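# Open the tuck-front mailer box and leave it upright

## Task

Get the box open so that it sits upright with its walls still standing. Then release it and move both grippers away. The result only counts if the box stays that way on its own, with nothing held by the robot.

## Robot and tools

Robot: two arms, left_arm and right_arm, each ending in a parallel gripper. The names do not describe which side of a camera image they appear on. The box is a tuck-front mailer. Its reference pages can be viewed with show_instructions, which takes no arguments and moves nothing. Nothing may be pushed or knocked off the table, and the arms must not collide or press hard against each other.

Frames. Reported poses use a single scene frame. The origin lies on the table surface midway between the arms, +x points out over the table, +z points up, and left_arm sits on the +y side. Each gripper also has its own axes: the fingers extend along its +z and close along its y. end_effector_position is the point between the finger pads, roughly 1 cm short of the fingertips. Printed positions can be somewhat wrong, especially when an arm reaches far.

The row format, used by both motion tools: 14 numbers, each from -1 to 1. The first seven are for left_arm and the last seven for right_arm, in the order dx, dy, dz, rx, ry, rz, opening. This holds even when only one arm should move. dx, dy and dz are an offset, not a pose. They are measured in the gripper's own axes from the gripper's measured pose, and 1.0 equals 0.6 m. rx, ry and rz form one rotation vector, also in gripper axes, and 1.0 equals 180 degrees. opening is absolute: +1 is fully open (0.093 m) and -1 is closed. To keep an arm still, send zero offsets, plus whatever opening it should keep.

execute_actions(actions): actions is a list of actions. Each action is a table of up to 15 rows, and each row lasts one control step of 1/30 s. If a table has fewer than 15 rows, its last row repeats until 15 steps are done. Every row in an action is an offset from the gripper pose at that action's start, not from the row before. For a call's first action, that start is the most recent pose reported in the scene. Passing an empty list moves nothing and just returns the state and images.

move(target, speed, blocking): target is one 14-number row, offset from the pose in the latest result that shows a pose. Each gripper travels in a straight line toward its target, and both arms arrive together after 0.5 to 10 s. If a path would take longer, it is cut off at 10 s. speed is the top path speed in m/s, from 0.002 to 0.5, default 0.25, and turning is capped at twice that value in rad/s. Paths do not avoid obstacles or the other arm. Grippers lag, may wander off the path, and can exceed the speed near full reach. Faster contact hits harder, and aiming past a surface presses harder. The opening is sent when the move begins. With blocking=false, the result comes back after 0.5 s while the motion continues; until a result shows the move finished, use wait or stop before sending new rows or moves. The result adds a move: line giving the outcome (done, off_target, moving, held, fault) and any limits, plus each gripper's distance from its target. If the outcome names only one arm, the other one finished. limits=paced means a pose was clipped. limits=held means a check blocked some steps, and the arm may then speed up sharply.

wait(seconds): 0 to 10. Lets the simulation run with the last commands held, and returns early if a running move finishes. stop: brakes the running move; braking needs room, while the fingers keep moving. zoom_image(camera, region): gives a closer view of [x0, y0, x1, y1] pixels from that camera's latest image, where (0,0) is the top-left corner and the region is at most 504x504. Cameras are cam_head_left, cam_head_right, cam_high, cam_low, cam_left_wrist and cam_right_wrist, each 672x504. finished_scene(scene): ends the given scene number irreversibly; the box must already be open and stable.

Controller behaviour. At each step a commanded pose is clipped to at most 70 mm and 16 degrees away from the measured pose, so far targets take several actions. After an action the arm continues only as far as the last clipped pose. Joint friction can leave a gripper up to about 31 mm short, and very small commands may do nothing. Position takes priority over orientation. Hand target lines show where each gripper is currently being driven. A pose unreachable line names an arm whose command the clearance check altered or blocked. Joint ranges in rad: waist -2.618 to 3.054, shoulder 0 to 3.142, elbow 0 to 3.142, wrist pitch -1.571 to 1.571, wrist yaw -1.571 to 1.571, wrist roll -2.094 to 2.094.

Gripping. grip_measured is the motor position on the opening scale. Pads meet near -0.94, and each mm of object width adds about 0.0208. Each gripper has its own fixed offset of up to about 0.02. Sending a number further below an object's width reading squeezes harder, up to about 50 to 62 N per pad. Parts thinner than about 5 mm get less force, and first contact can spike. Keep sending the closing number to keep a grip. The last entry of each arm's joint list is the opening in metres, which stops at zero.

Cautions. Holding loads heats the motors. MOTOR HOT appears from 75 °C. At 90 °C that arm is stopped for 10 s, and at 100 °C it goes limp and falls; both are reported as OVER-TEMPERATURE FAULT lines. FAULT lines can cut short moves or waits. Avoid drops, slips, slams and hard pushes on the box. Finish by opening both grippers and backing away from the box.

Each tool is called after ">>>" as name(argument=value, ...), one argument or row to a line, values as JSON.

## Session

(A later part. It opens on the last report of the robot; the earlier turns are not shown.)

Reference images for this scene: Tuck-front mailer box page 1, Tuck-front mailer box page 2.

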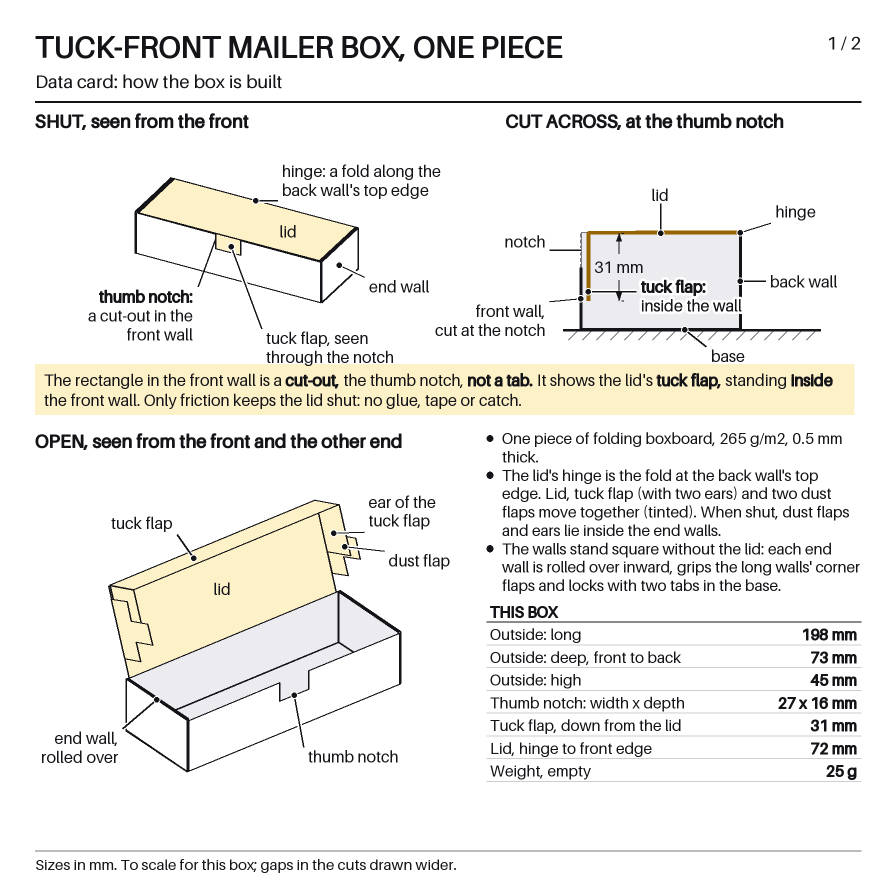

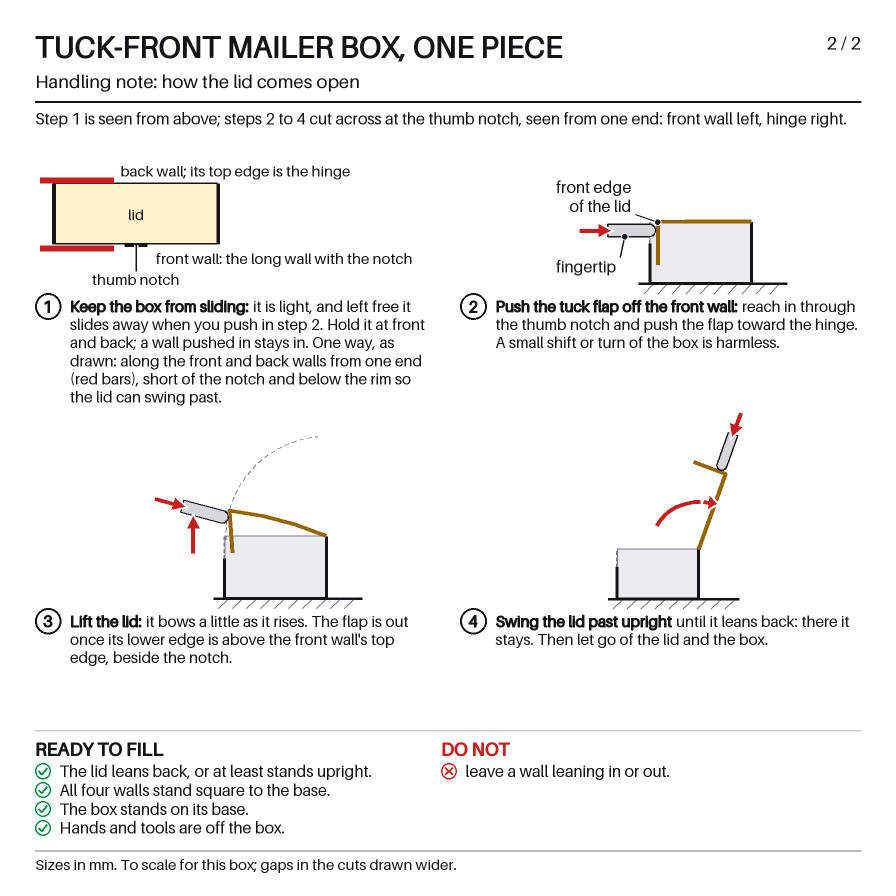

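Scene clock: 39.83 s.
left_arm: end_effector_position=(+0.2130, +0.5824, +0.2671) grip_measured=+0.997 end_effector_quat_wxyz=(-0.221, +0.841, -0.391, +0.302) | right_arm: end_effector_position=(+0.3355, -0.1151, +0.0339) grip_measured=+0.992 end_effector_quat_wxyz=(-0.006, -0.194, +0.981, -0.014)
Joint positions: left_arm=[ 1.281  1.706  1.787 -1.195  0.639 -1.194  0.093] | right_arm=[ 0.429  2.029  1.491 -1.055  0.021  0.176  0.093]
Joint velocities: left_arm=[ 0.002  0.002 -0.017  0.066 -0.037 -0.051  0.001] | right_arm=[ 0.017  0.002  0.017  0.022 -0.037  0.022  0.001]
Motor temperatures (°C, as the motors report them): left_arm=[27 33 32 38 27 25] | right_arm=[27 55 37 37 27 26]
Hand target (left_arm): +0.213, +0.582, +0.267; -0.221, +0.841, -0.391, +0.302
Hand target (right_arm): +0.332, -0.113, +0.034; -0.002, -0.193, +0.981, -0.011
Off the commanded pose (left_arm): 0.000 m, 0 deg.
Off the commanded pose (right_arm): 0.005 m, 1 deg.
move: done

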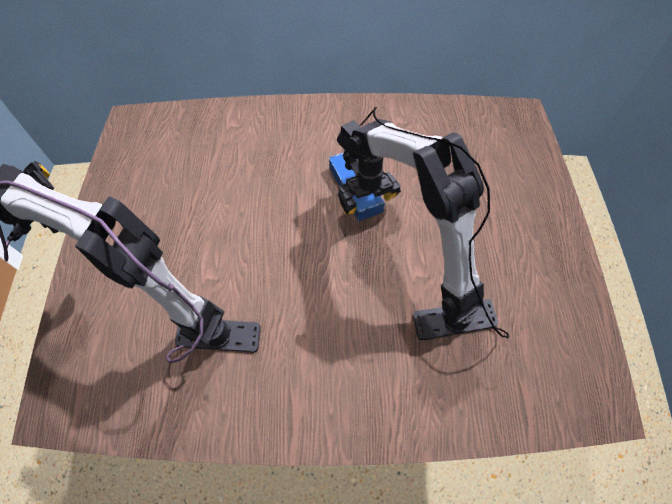

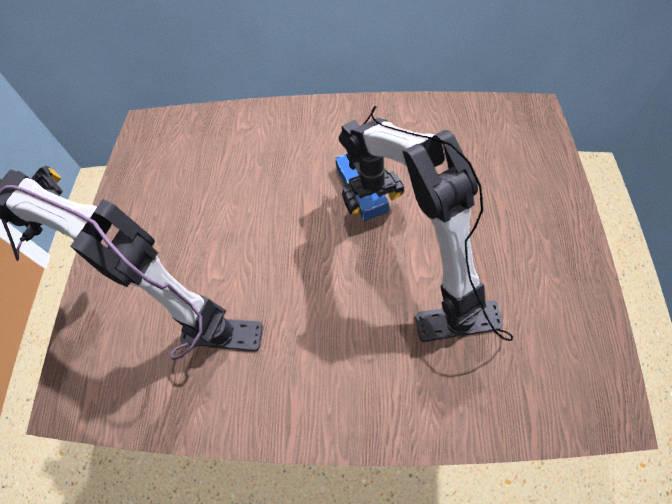

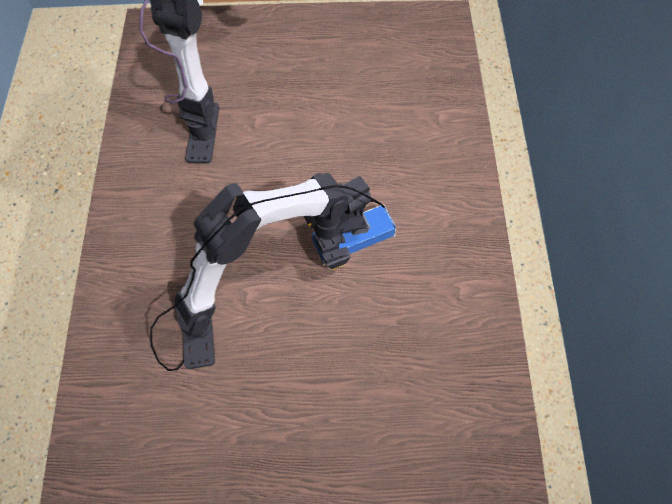

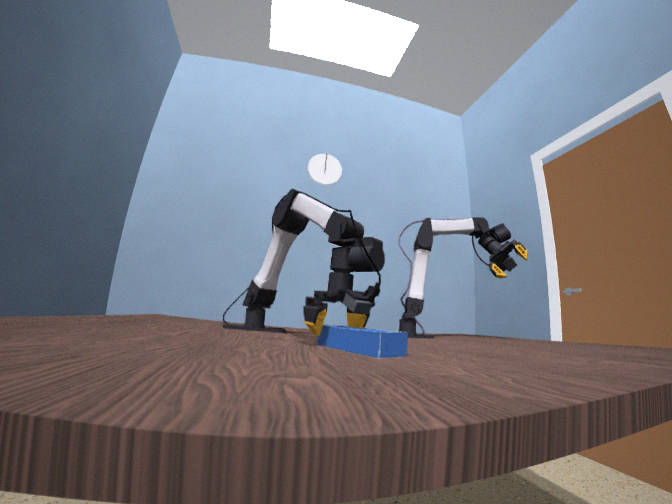

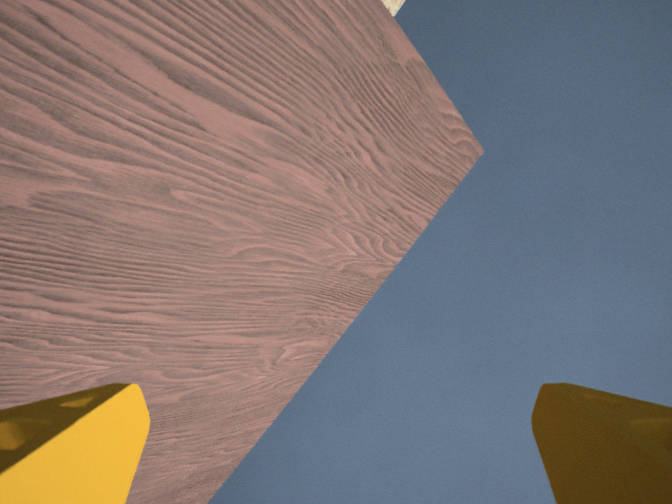

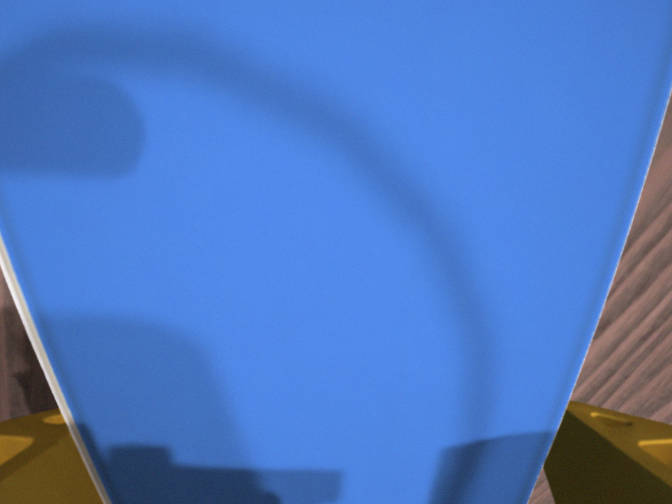

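>>> move(
  target=[0,0,0,0,0,0,1, 0,0,-0.05,0,-0.39,0,1],
  speed=0.1,
)

Scene clock: 53.50 s.
left_arm: end_effector_position=(+0.2130, +0.5824, +0.2671) grip_measured=+0.997 end_effector_quat_wxyz=(-0.221, +0.841, -0.391, +0.302) | right_arm: end_effector_position=(+0.3403, -0.1142, +0.0745) grip_measured=+0.992 end_effector_quat_wxyz=(+0.562, -0.153, +0.805, +0.115)
Joint positions: left_arm=[ 1.281  1.706  1.787 -1.195  0.639 -1.194  0.093] | right_arm=[0.531 1.602 0.31  0.93  0.261 0.112 0.093]
Joint velocities: left_arm=[ 0.002  0.017 -0.017 -0.022  0.022  0.037  0.001] | right_arm=[-0.002  0.007 -0.002  0.007  0.051  0.007 -0.   ]
Motor temperatures (°C, as the motors report them): left_arm=[27 33 33 37 27 25] | right_arm=[27 56 37 37 27 26]
Hand target (left_arm): +0.213, +0.582, +0.267; -0.221, +0.841, -0.391, +0.302
Hand target (right_arm): +0.334, -0.116, +0.066; +0.557, -0.161, +0.808, +0.109
Off the commanded pose (left_arm): 0.000 m, 0 deg.
Off the commanded pose (right_arm): 0.012 m, 2 deg.
move: off_target (right_arm)

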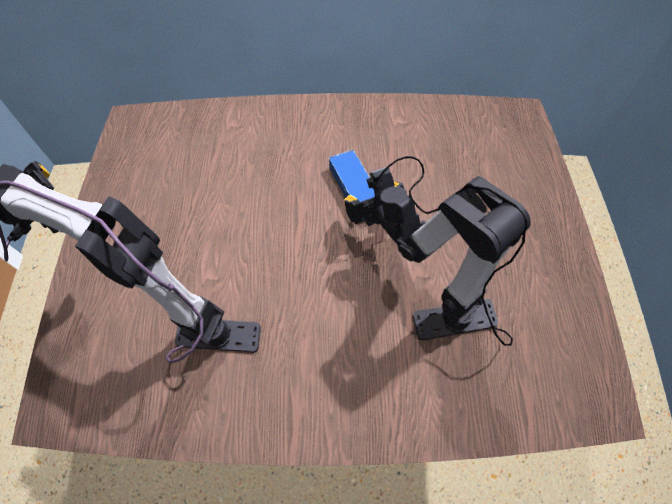

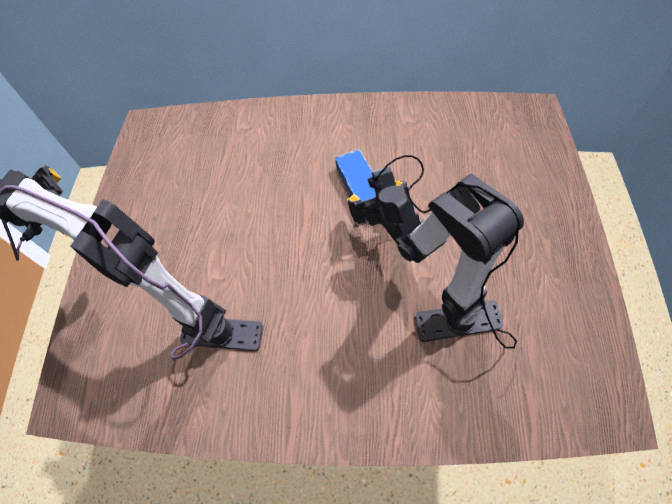

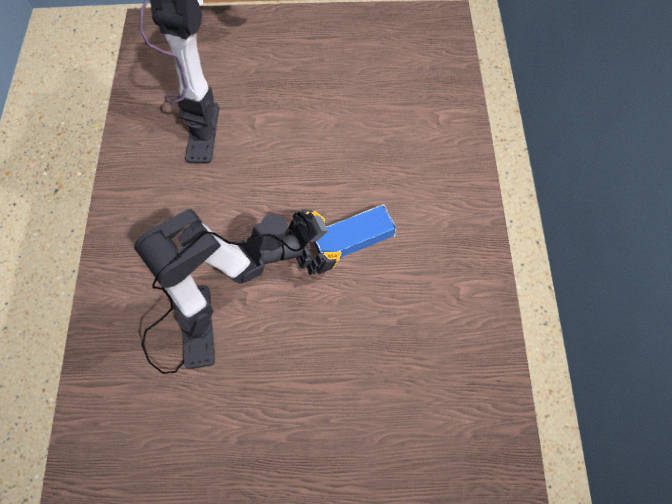

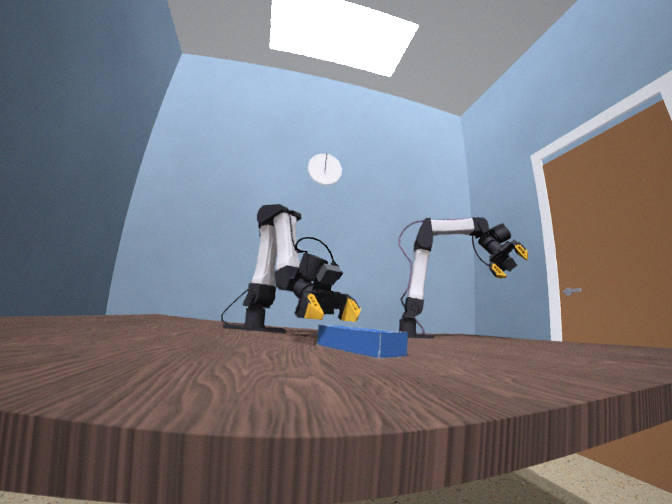

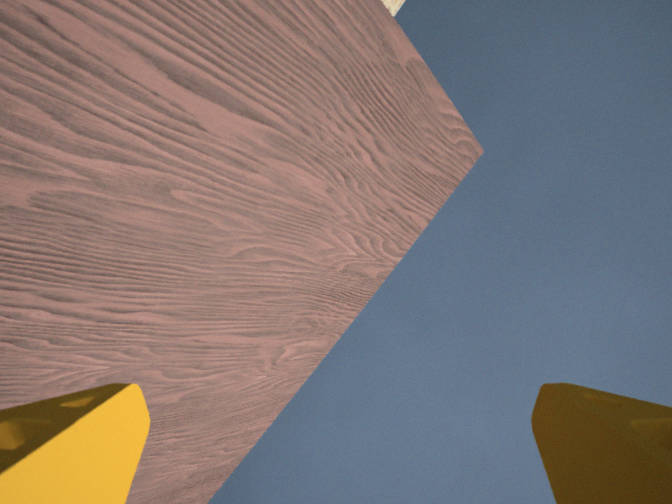

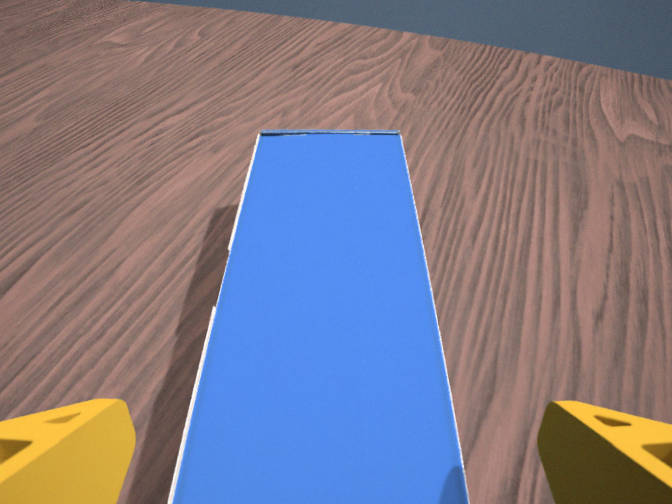

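>>> move(
  target=[0.717,0.588,0.224,0.092,0.431,0.292,0.84, 0.09,0,0.014,0,0,0,1],
  speed=0.15,
)

Scene clock: 66.77 s.
left_arm: end_effector_position=(+0.3264, +0.0565, +0.0945) grip_measured=+0.842 end_effector_quat_wxyz=(+0.137, -0.205, +0.708, -0.661) | right_arm: end_effector_position=(+0.3382, -0.1171, +0.0282) grip_measured=+0.992 end_effector_quat_wxyz=(+0.569, -0.149, +0.801, +0.116)
Joint positions: left_arm=[-0.126  1.935  0.43   1.363  0.903 -1.536  0.086] | right_arm=[0.531 1.951 0.262 1.344 0.267 0.111 0.093]
Joint velocities: left_arm=[-0.007  0.002  0.007  0.037  0.022  0.007  0.   ] | right_arm=[-0.012  0.002 -0.012 -0.007  0.022 -0.095  0.   ]
Motor temperatures (°C, as the motors report them): left_arm=[27 33 33 38 27 25] | right_arm=[27 52 36 41 27 26]
Hand target (left_arm): +0.332, +0.053, +0.095; +0.140, -0.200, +0.707, -0.664
Hand target (right_arm): +0.330, -0.119, +0.022; +0.562, -0.153, +0.805, +0.115
Off the commanded pose (left_arm): 0.016 m, 2 deg.
Off the commanded pose (right_arm): 0.011 m, 1 deg.
move: off_target (left_arm, right_arm)

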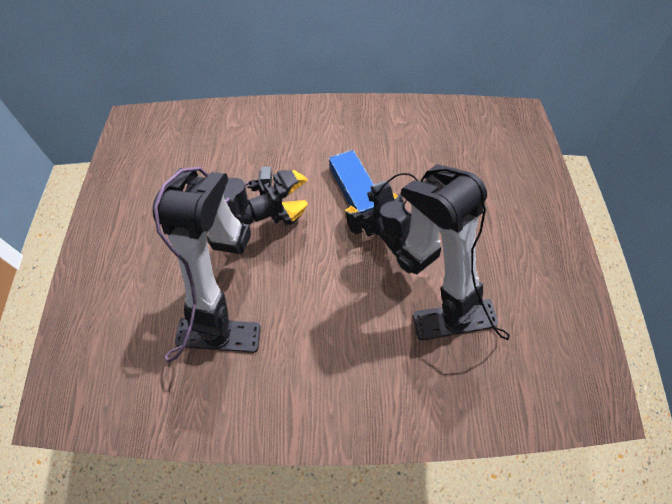

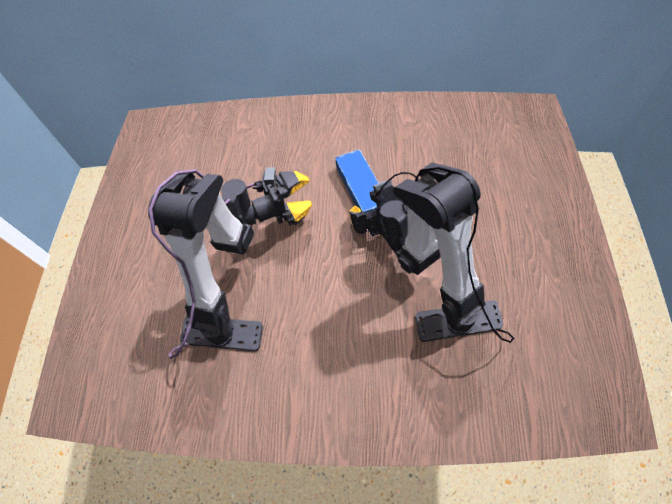

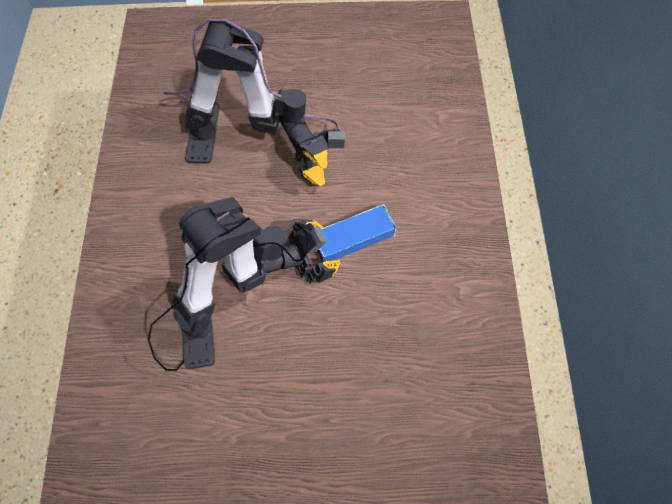

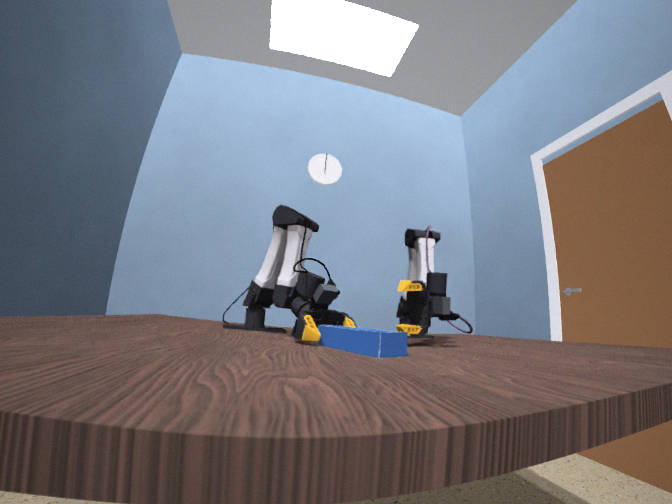

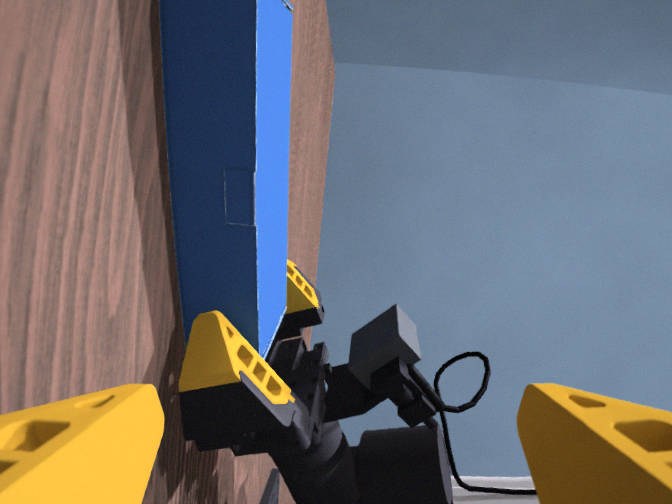

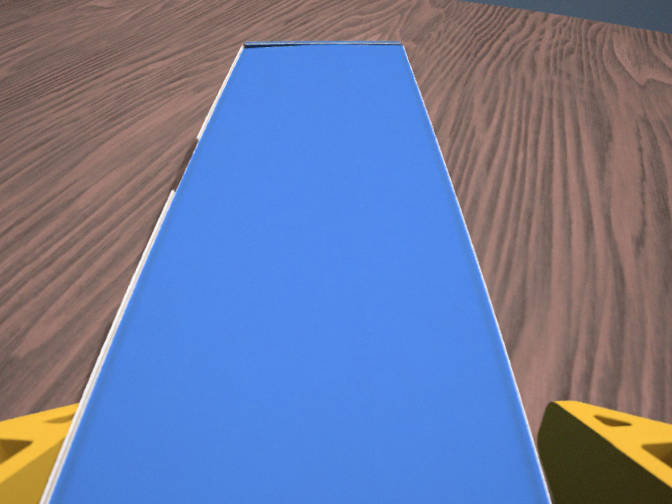

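>>> move(
  target=[-0.04,0,0.11,0,0,0,0.84, -0.01,0,0.05,0,0,0,1],
  speed=0.04,
)

>>> move(
  target=[0,0,0,0,0,0,0.84, 0,0,0,0,0,0,0.545],
  speed=0.04,
)

Scene clock: 72.30 s.
left_arm: end_effector_position=(+0.3735, +0.0148, +0.0917) grip_measured=+0.842 end_effector_quat_wxyz=(+0.144, -0.200, +0.708, -0.662) | right_arm: end_effector_position=(+0.3589, -0.1073, +0.0232) grip_measured=+0.992 end_effector_quat_wxyz=(+0.566, -0.148, +0.803, +0.117)
Joint positions: left_arm=[-0.23   2.064  0.658  1.287  0.796 -1.548  0.086] | right_arm=[0.507 2.001 0.355 1.296 0.242 0.109 0.093]
Joint velocities: left_arm=[ 0.017  0.007 -0.012 -0.037 -0.007 -0.037 -0.   ] | right_arm=[ 0.002  0.007  0.007 -0.037 -0.022 -0.007  0.   ]
Motor temperatures (°C, as the motors report them): left_arm=[27 33 33 39 27 25] | right_arm=[27 52 35 41 27 26]
Hand target (left_arm): +0.378, +0.010, +0.088; +0.138, -0.204, +0.709, -0.661
Hand target (right_arm): +0.366, -0.106, +0.024; +0.569, -0.149, +0.801, +0.115
Off the commanded pose (left_arm): 0.009 m, 1 deg.
Off the commanded pose (right_arm): 0.008 m, 0 deg.
move: done

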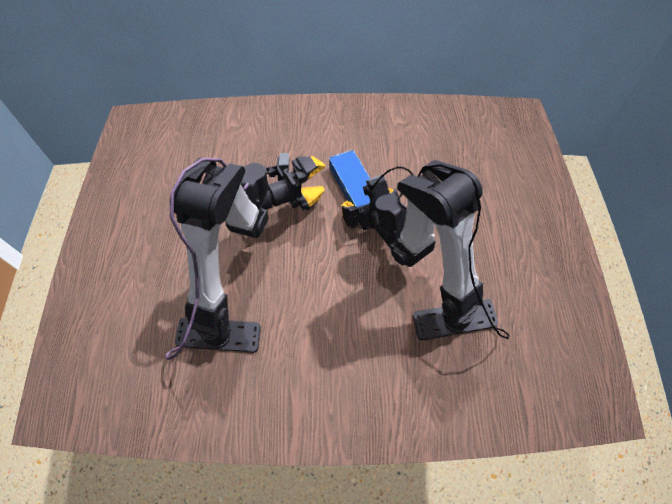

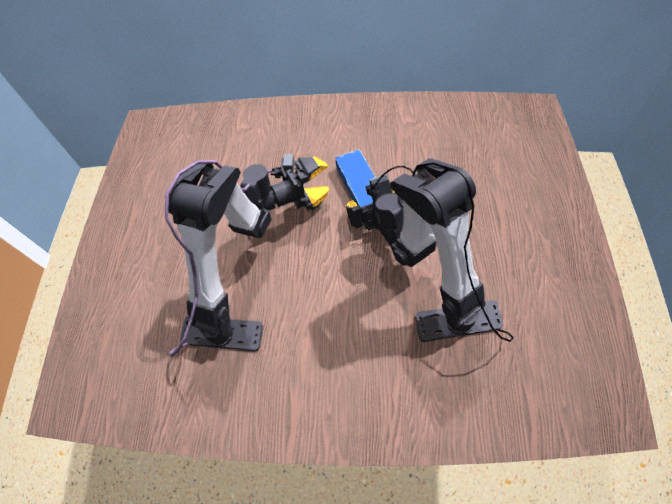

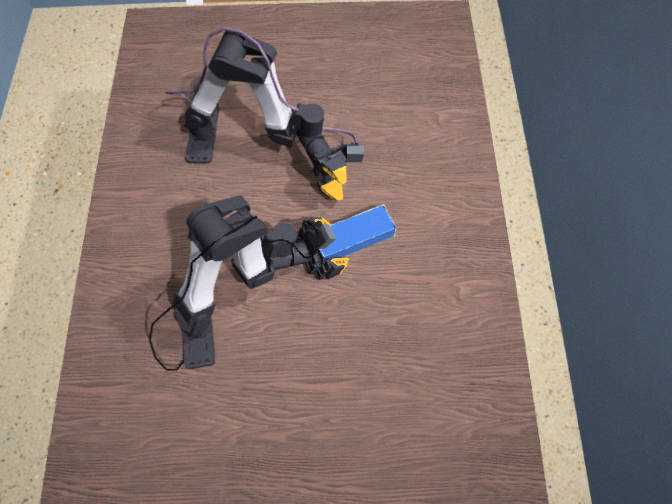

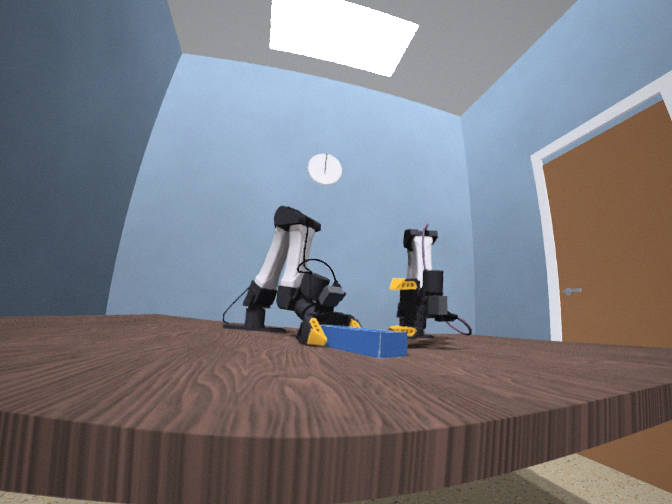

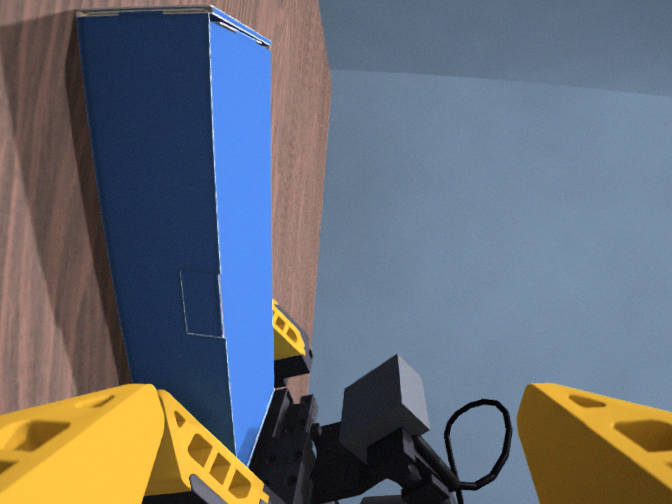

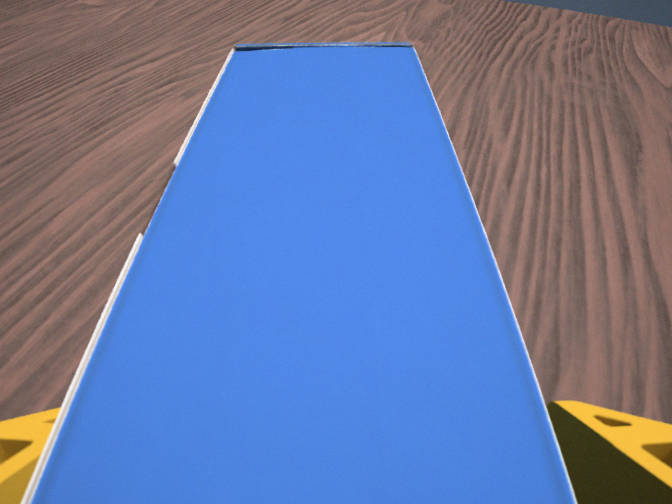

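Scene clock: 72.80 s.
left_arm: end_effector_position=(+0.3735, +0.0148, +0.0917) grip_measured=+0.842 end_effector_quat_wxyz=(+0.144, -0.200, +0.708, -0.662) | right_arm: end_effector_position=(+0.3589, -0.1072, +0.0232) grip_measured=+0.550 end_effector_quat_wxyz=(+0.565, -0.148, +0.803, +0.117)
Joint positions: left_arm=[-0.23   2.064  0.658  1.286  0.796 -1.548  0.086] | right_arm=[0.507 2.001 0.355 1.296 0.241 0.109 0.072]
Joint velocities: left_arm=[-0.007 -0.002 -0.002  0.051 -0.037 -0.051 -0.001] | right_arm=[-0.007 -0.012 -0.022  0.066 -0.022 -0.037 -0.001]
Motor temperatures (°C, as the motors report them): left_arm=[27 33 33 39 27 25] | right_arm=[27 52 35 41 27 26]
Hand target (left_arm): +0.373, +0.015, +0.092; +0.144, -0.200, +0.708, -0.662
Hand target (right_arm): +0.359, -0.107, +0.023; +0.566, -0.148, +0.803, +0.117
Off the commanded pose (left_arm): 0.000 m, 0 deg.
Off the commanded pose (right_arm): 0.000 m, 0 deg.
move: done

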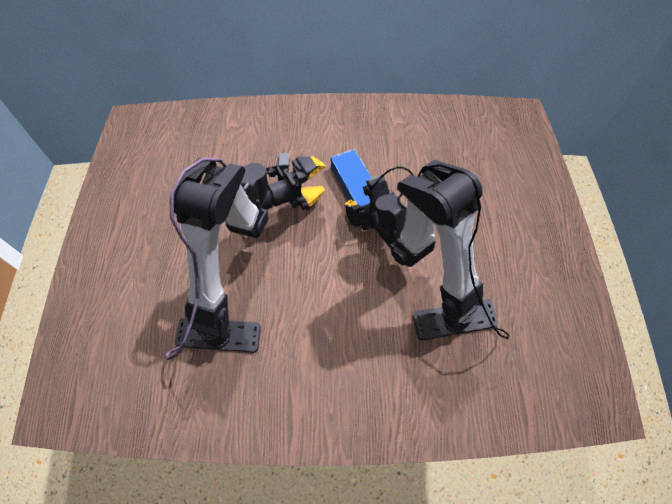

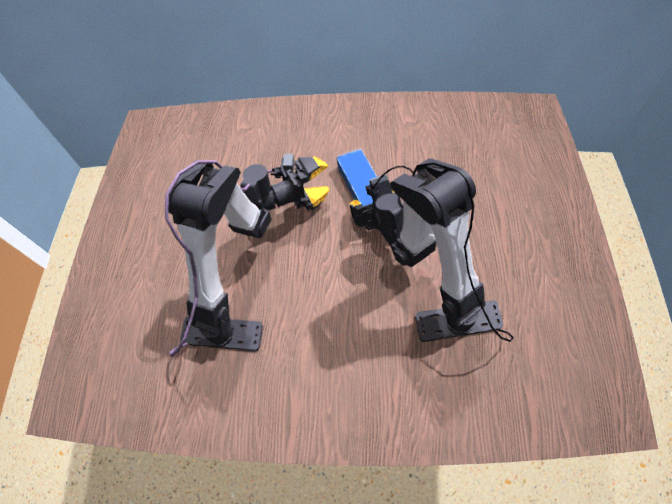

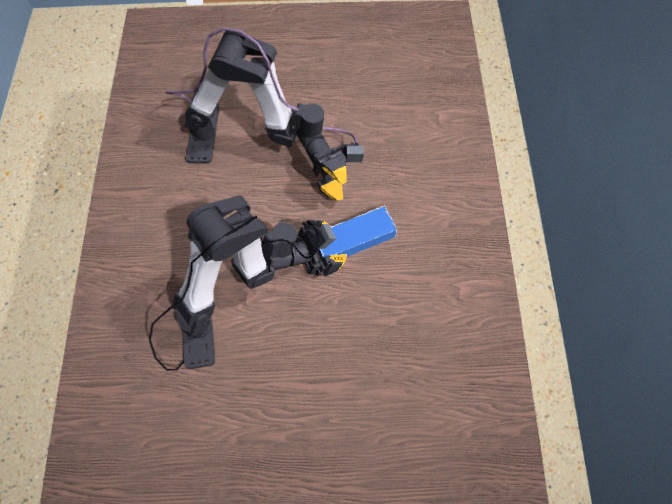

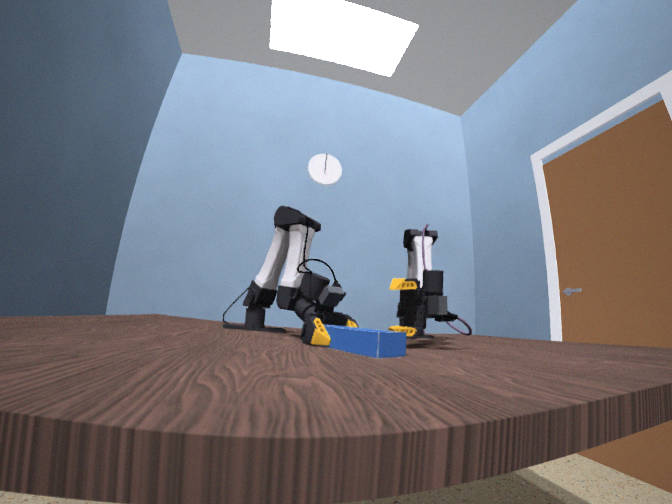

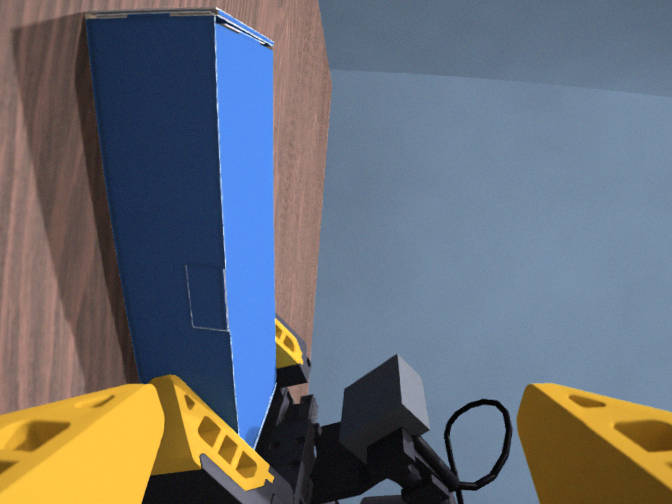

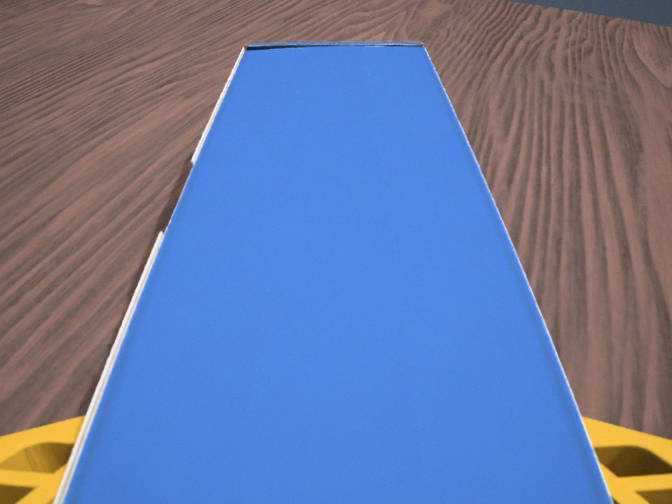

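>>> move(
  target=[-0.03,0.005,0.075,0,0,0,0.84, 0,0,0,0,0,0,0.545],
  speed=0.04,
)

Scene clock: 75.97 s.
left_arm: end_effector_position=(+0.4061, -0.0104, +0.0888) grip_measured=+0.842 end_effector_quat_wxyz=(+0.150, -0.197, +0.707, -0.662) | right_arm: end_effector_position=(+0.3589, -0.1072, +0.0232) grip_measured=+0.550 end_effector_quat_wxyz=(+0.565, -0.148, +0.803, +0.117)
Joint positions: left_arm=[-0.274  2.157  0.826  1.225  0.749 -1.548  0.086] | right_arm=[0.507 2.001 0.355 1.296 0.241 0.109 0.072]
Joint velocities: left_arm=[-0.017 -0.007  0.002 -0.066 -0.022 -0.066 -0.   ] | right_arm=[-0.022 -0.017 -0.002 -0.11  -0.037  0.007  0.   ]
Motor temperatures (°C, as the motors report them): left_arm=[27 33 33 39 27 25] | right_arm=[27 51 35 41 27 26]
Hand target (left_arm): +0.410, -0.016, +0.084; +0.144, -0.200, +0.708, -0.662
Hand target (right_arm): +0.359, -0.107, +0.023; +0.565, -0.148, +0.803, +0.117
Off the commanded pose (left_arm): 0.009 m, 1 deg.
Off the commanded pose (right_arm): 0.000 m, 0 deg.
move: done

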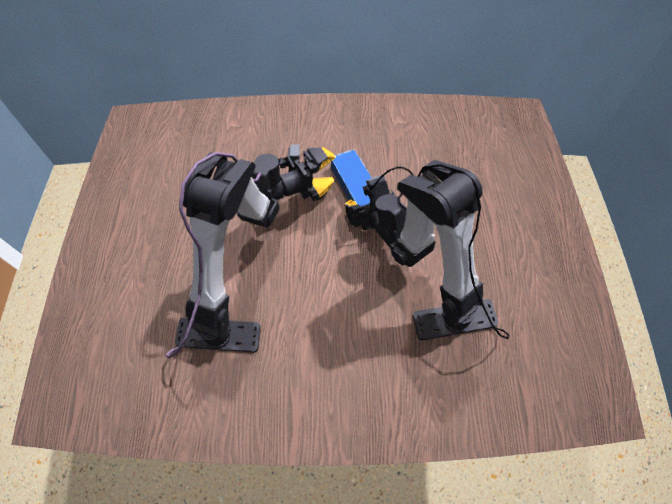

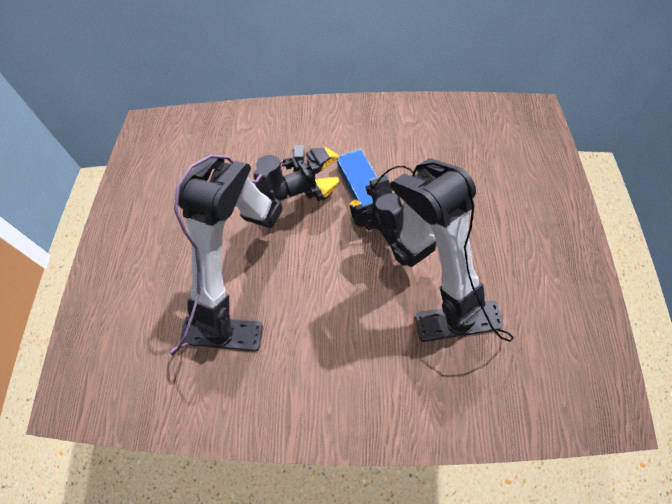

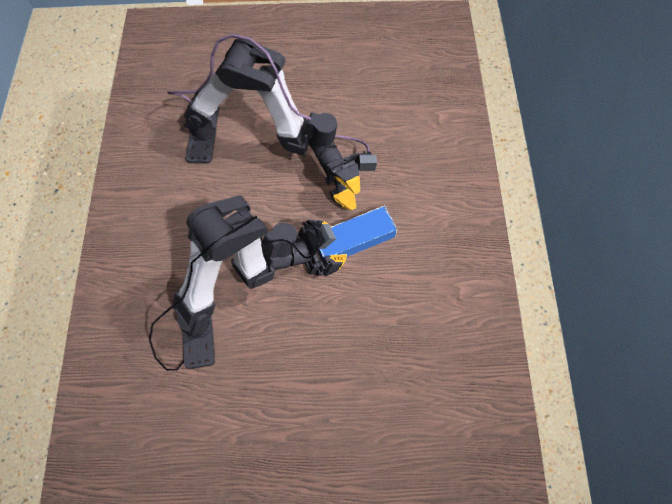

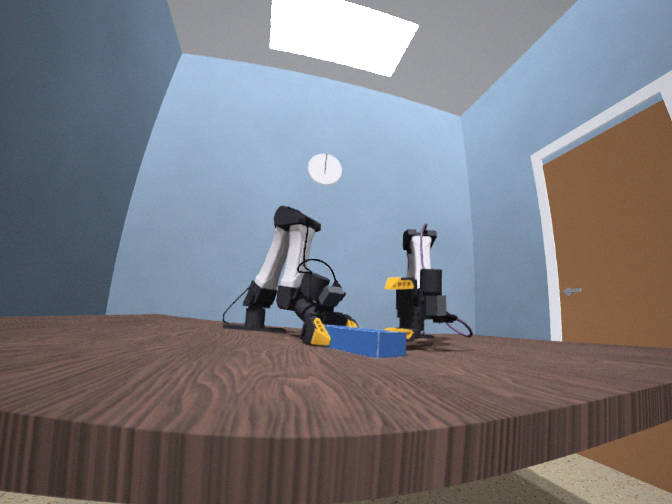

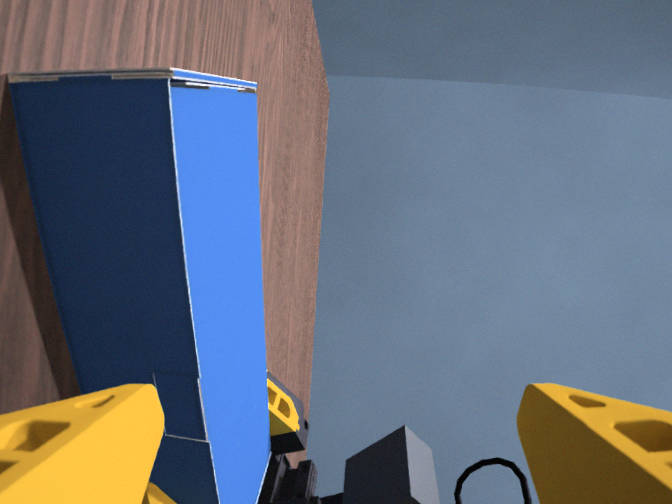

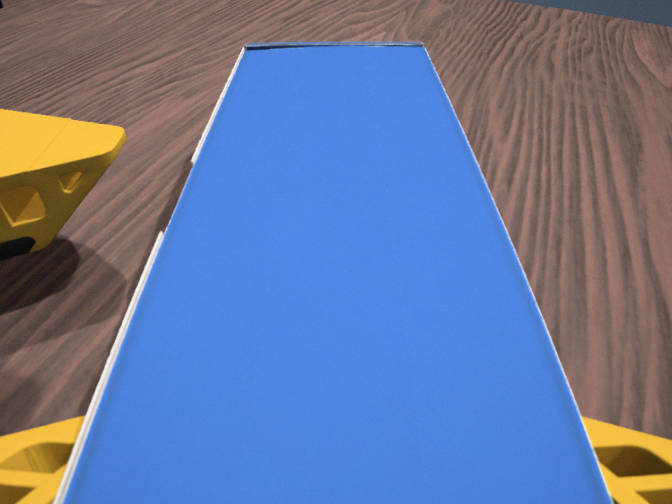

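Overshot along the box; shift back +x.

>>> move(
  target=[0.05,0.005,0.03,0,0,0,0.9, 0,0,0,0,0,0,0.545],
  speed=0.03,
)

Scene clock: 79.17 s.
left_arm: end_effector_position=(+0.3953, -0.0394, +0.0934) grip_measured=+0.898 end_effector_quat_wxyz=(+0.159, -0.188, +0.704, -0.666) | right_arm: end_effector_position=(+0.3589, -0.1072, +0.0232) grip_measured=+0.550 end_effector_quat_wxyz=(+0.565, -0.148, +0.803, +0.117)
Joint positions: left_arm=[-0.361  2.157  0.826  1.252  0.663 -1.55   0.088] | right_arm=[0.507 2.001 0.355 1.296 0.241 0.109 0.072]
Joint velocities: left_arm=[ 0.002  0.017 -0.002 -0.037 -0.051  0.037 -0.   ] | right_arm=[-0.002 -0.002 -0.012 -0.037  0.051  0.007 -0.001]
Motor temperatures (°C, as the motors report them): left_arm=[27 34 33 40 27 25] | right_arm=[27 51 35 42 27 26]
Hand target (left_arm): +0.388, -0.040, +0.086; +0.150, -0.196, +0.708, -0.662
Hand target (right_arm): +0.359, -0.107, +0.023; +0.565, -0.148, +0.803, +0.117
Off the commanded pose (left_arm): 0.010 m, 2 deg.
Off the commanded pose (right_arm): 0.000 m, 0 deg.
move: done

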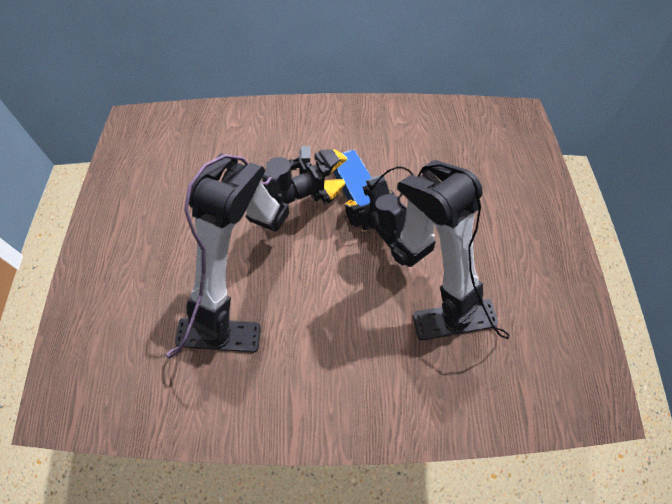

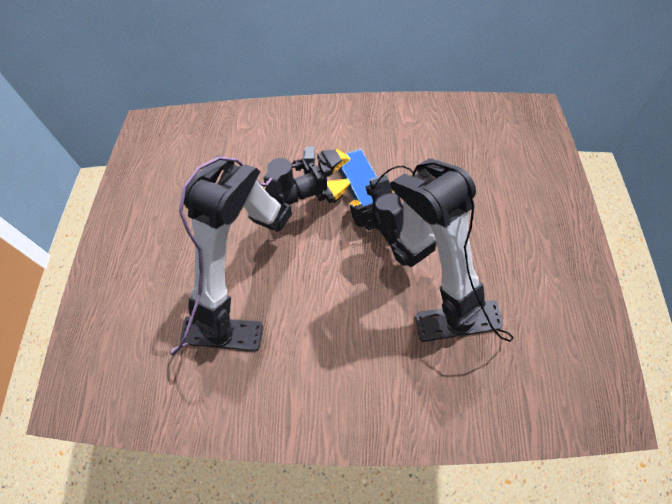

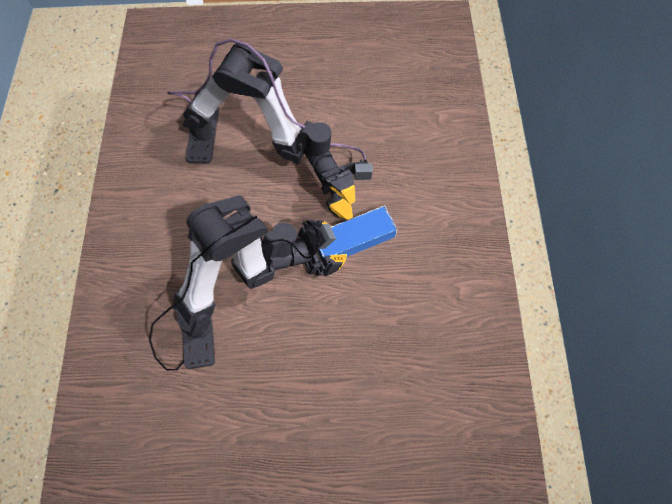

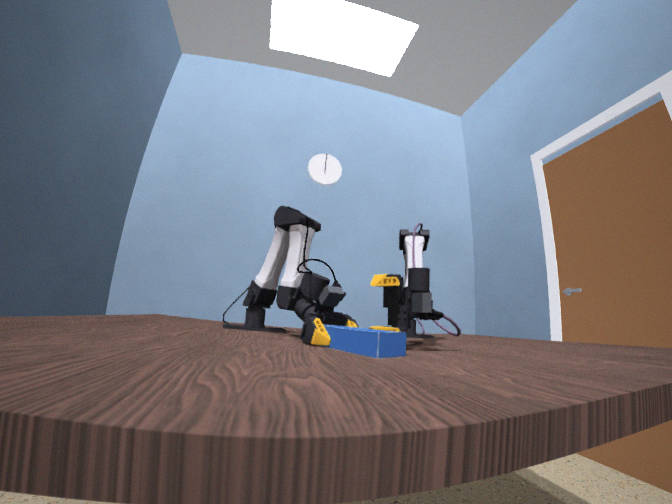

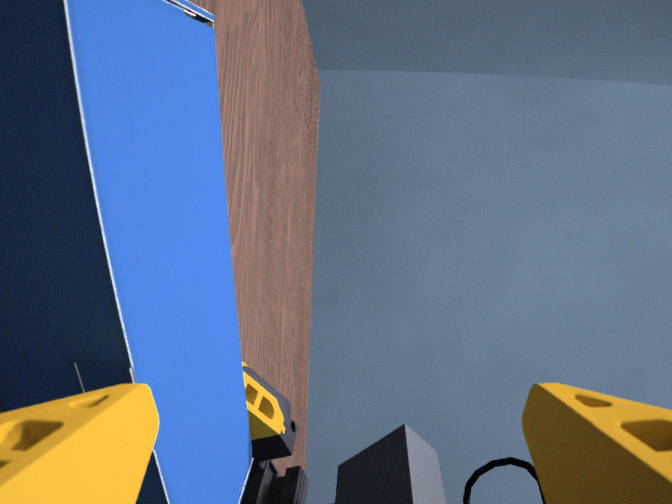

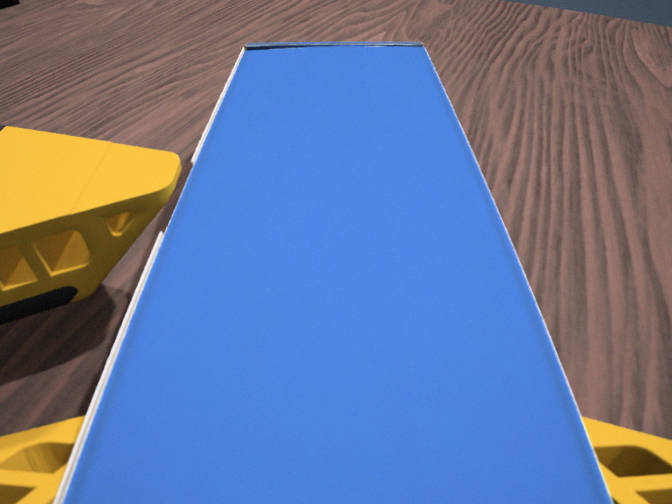

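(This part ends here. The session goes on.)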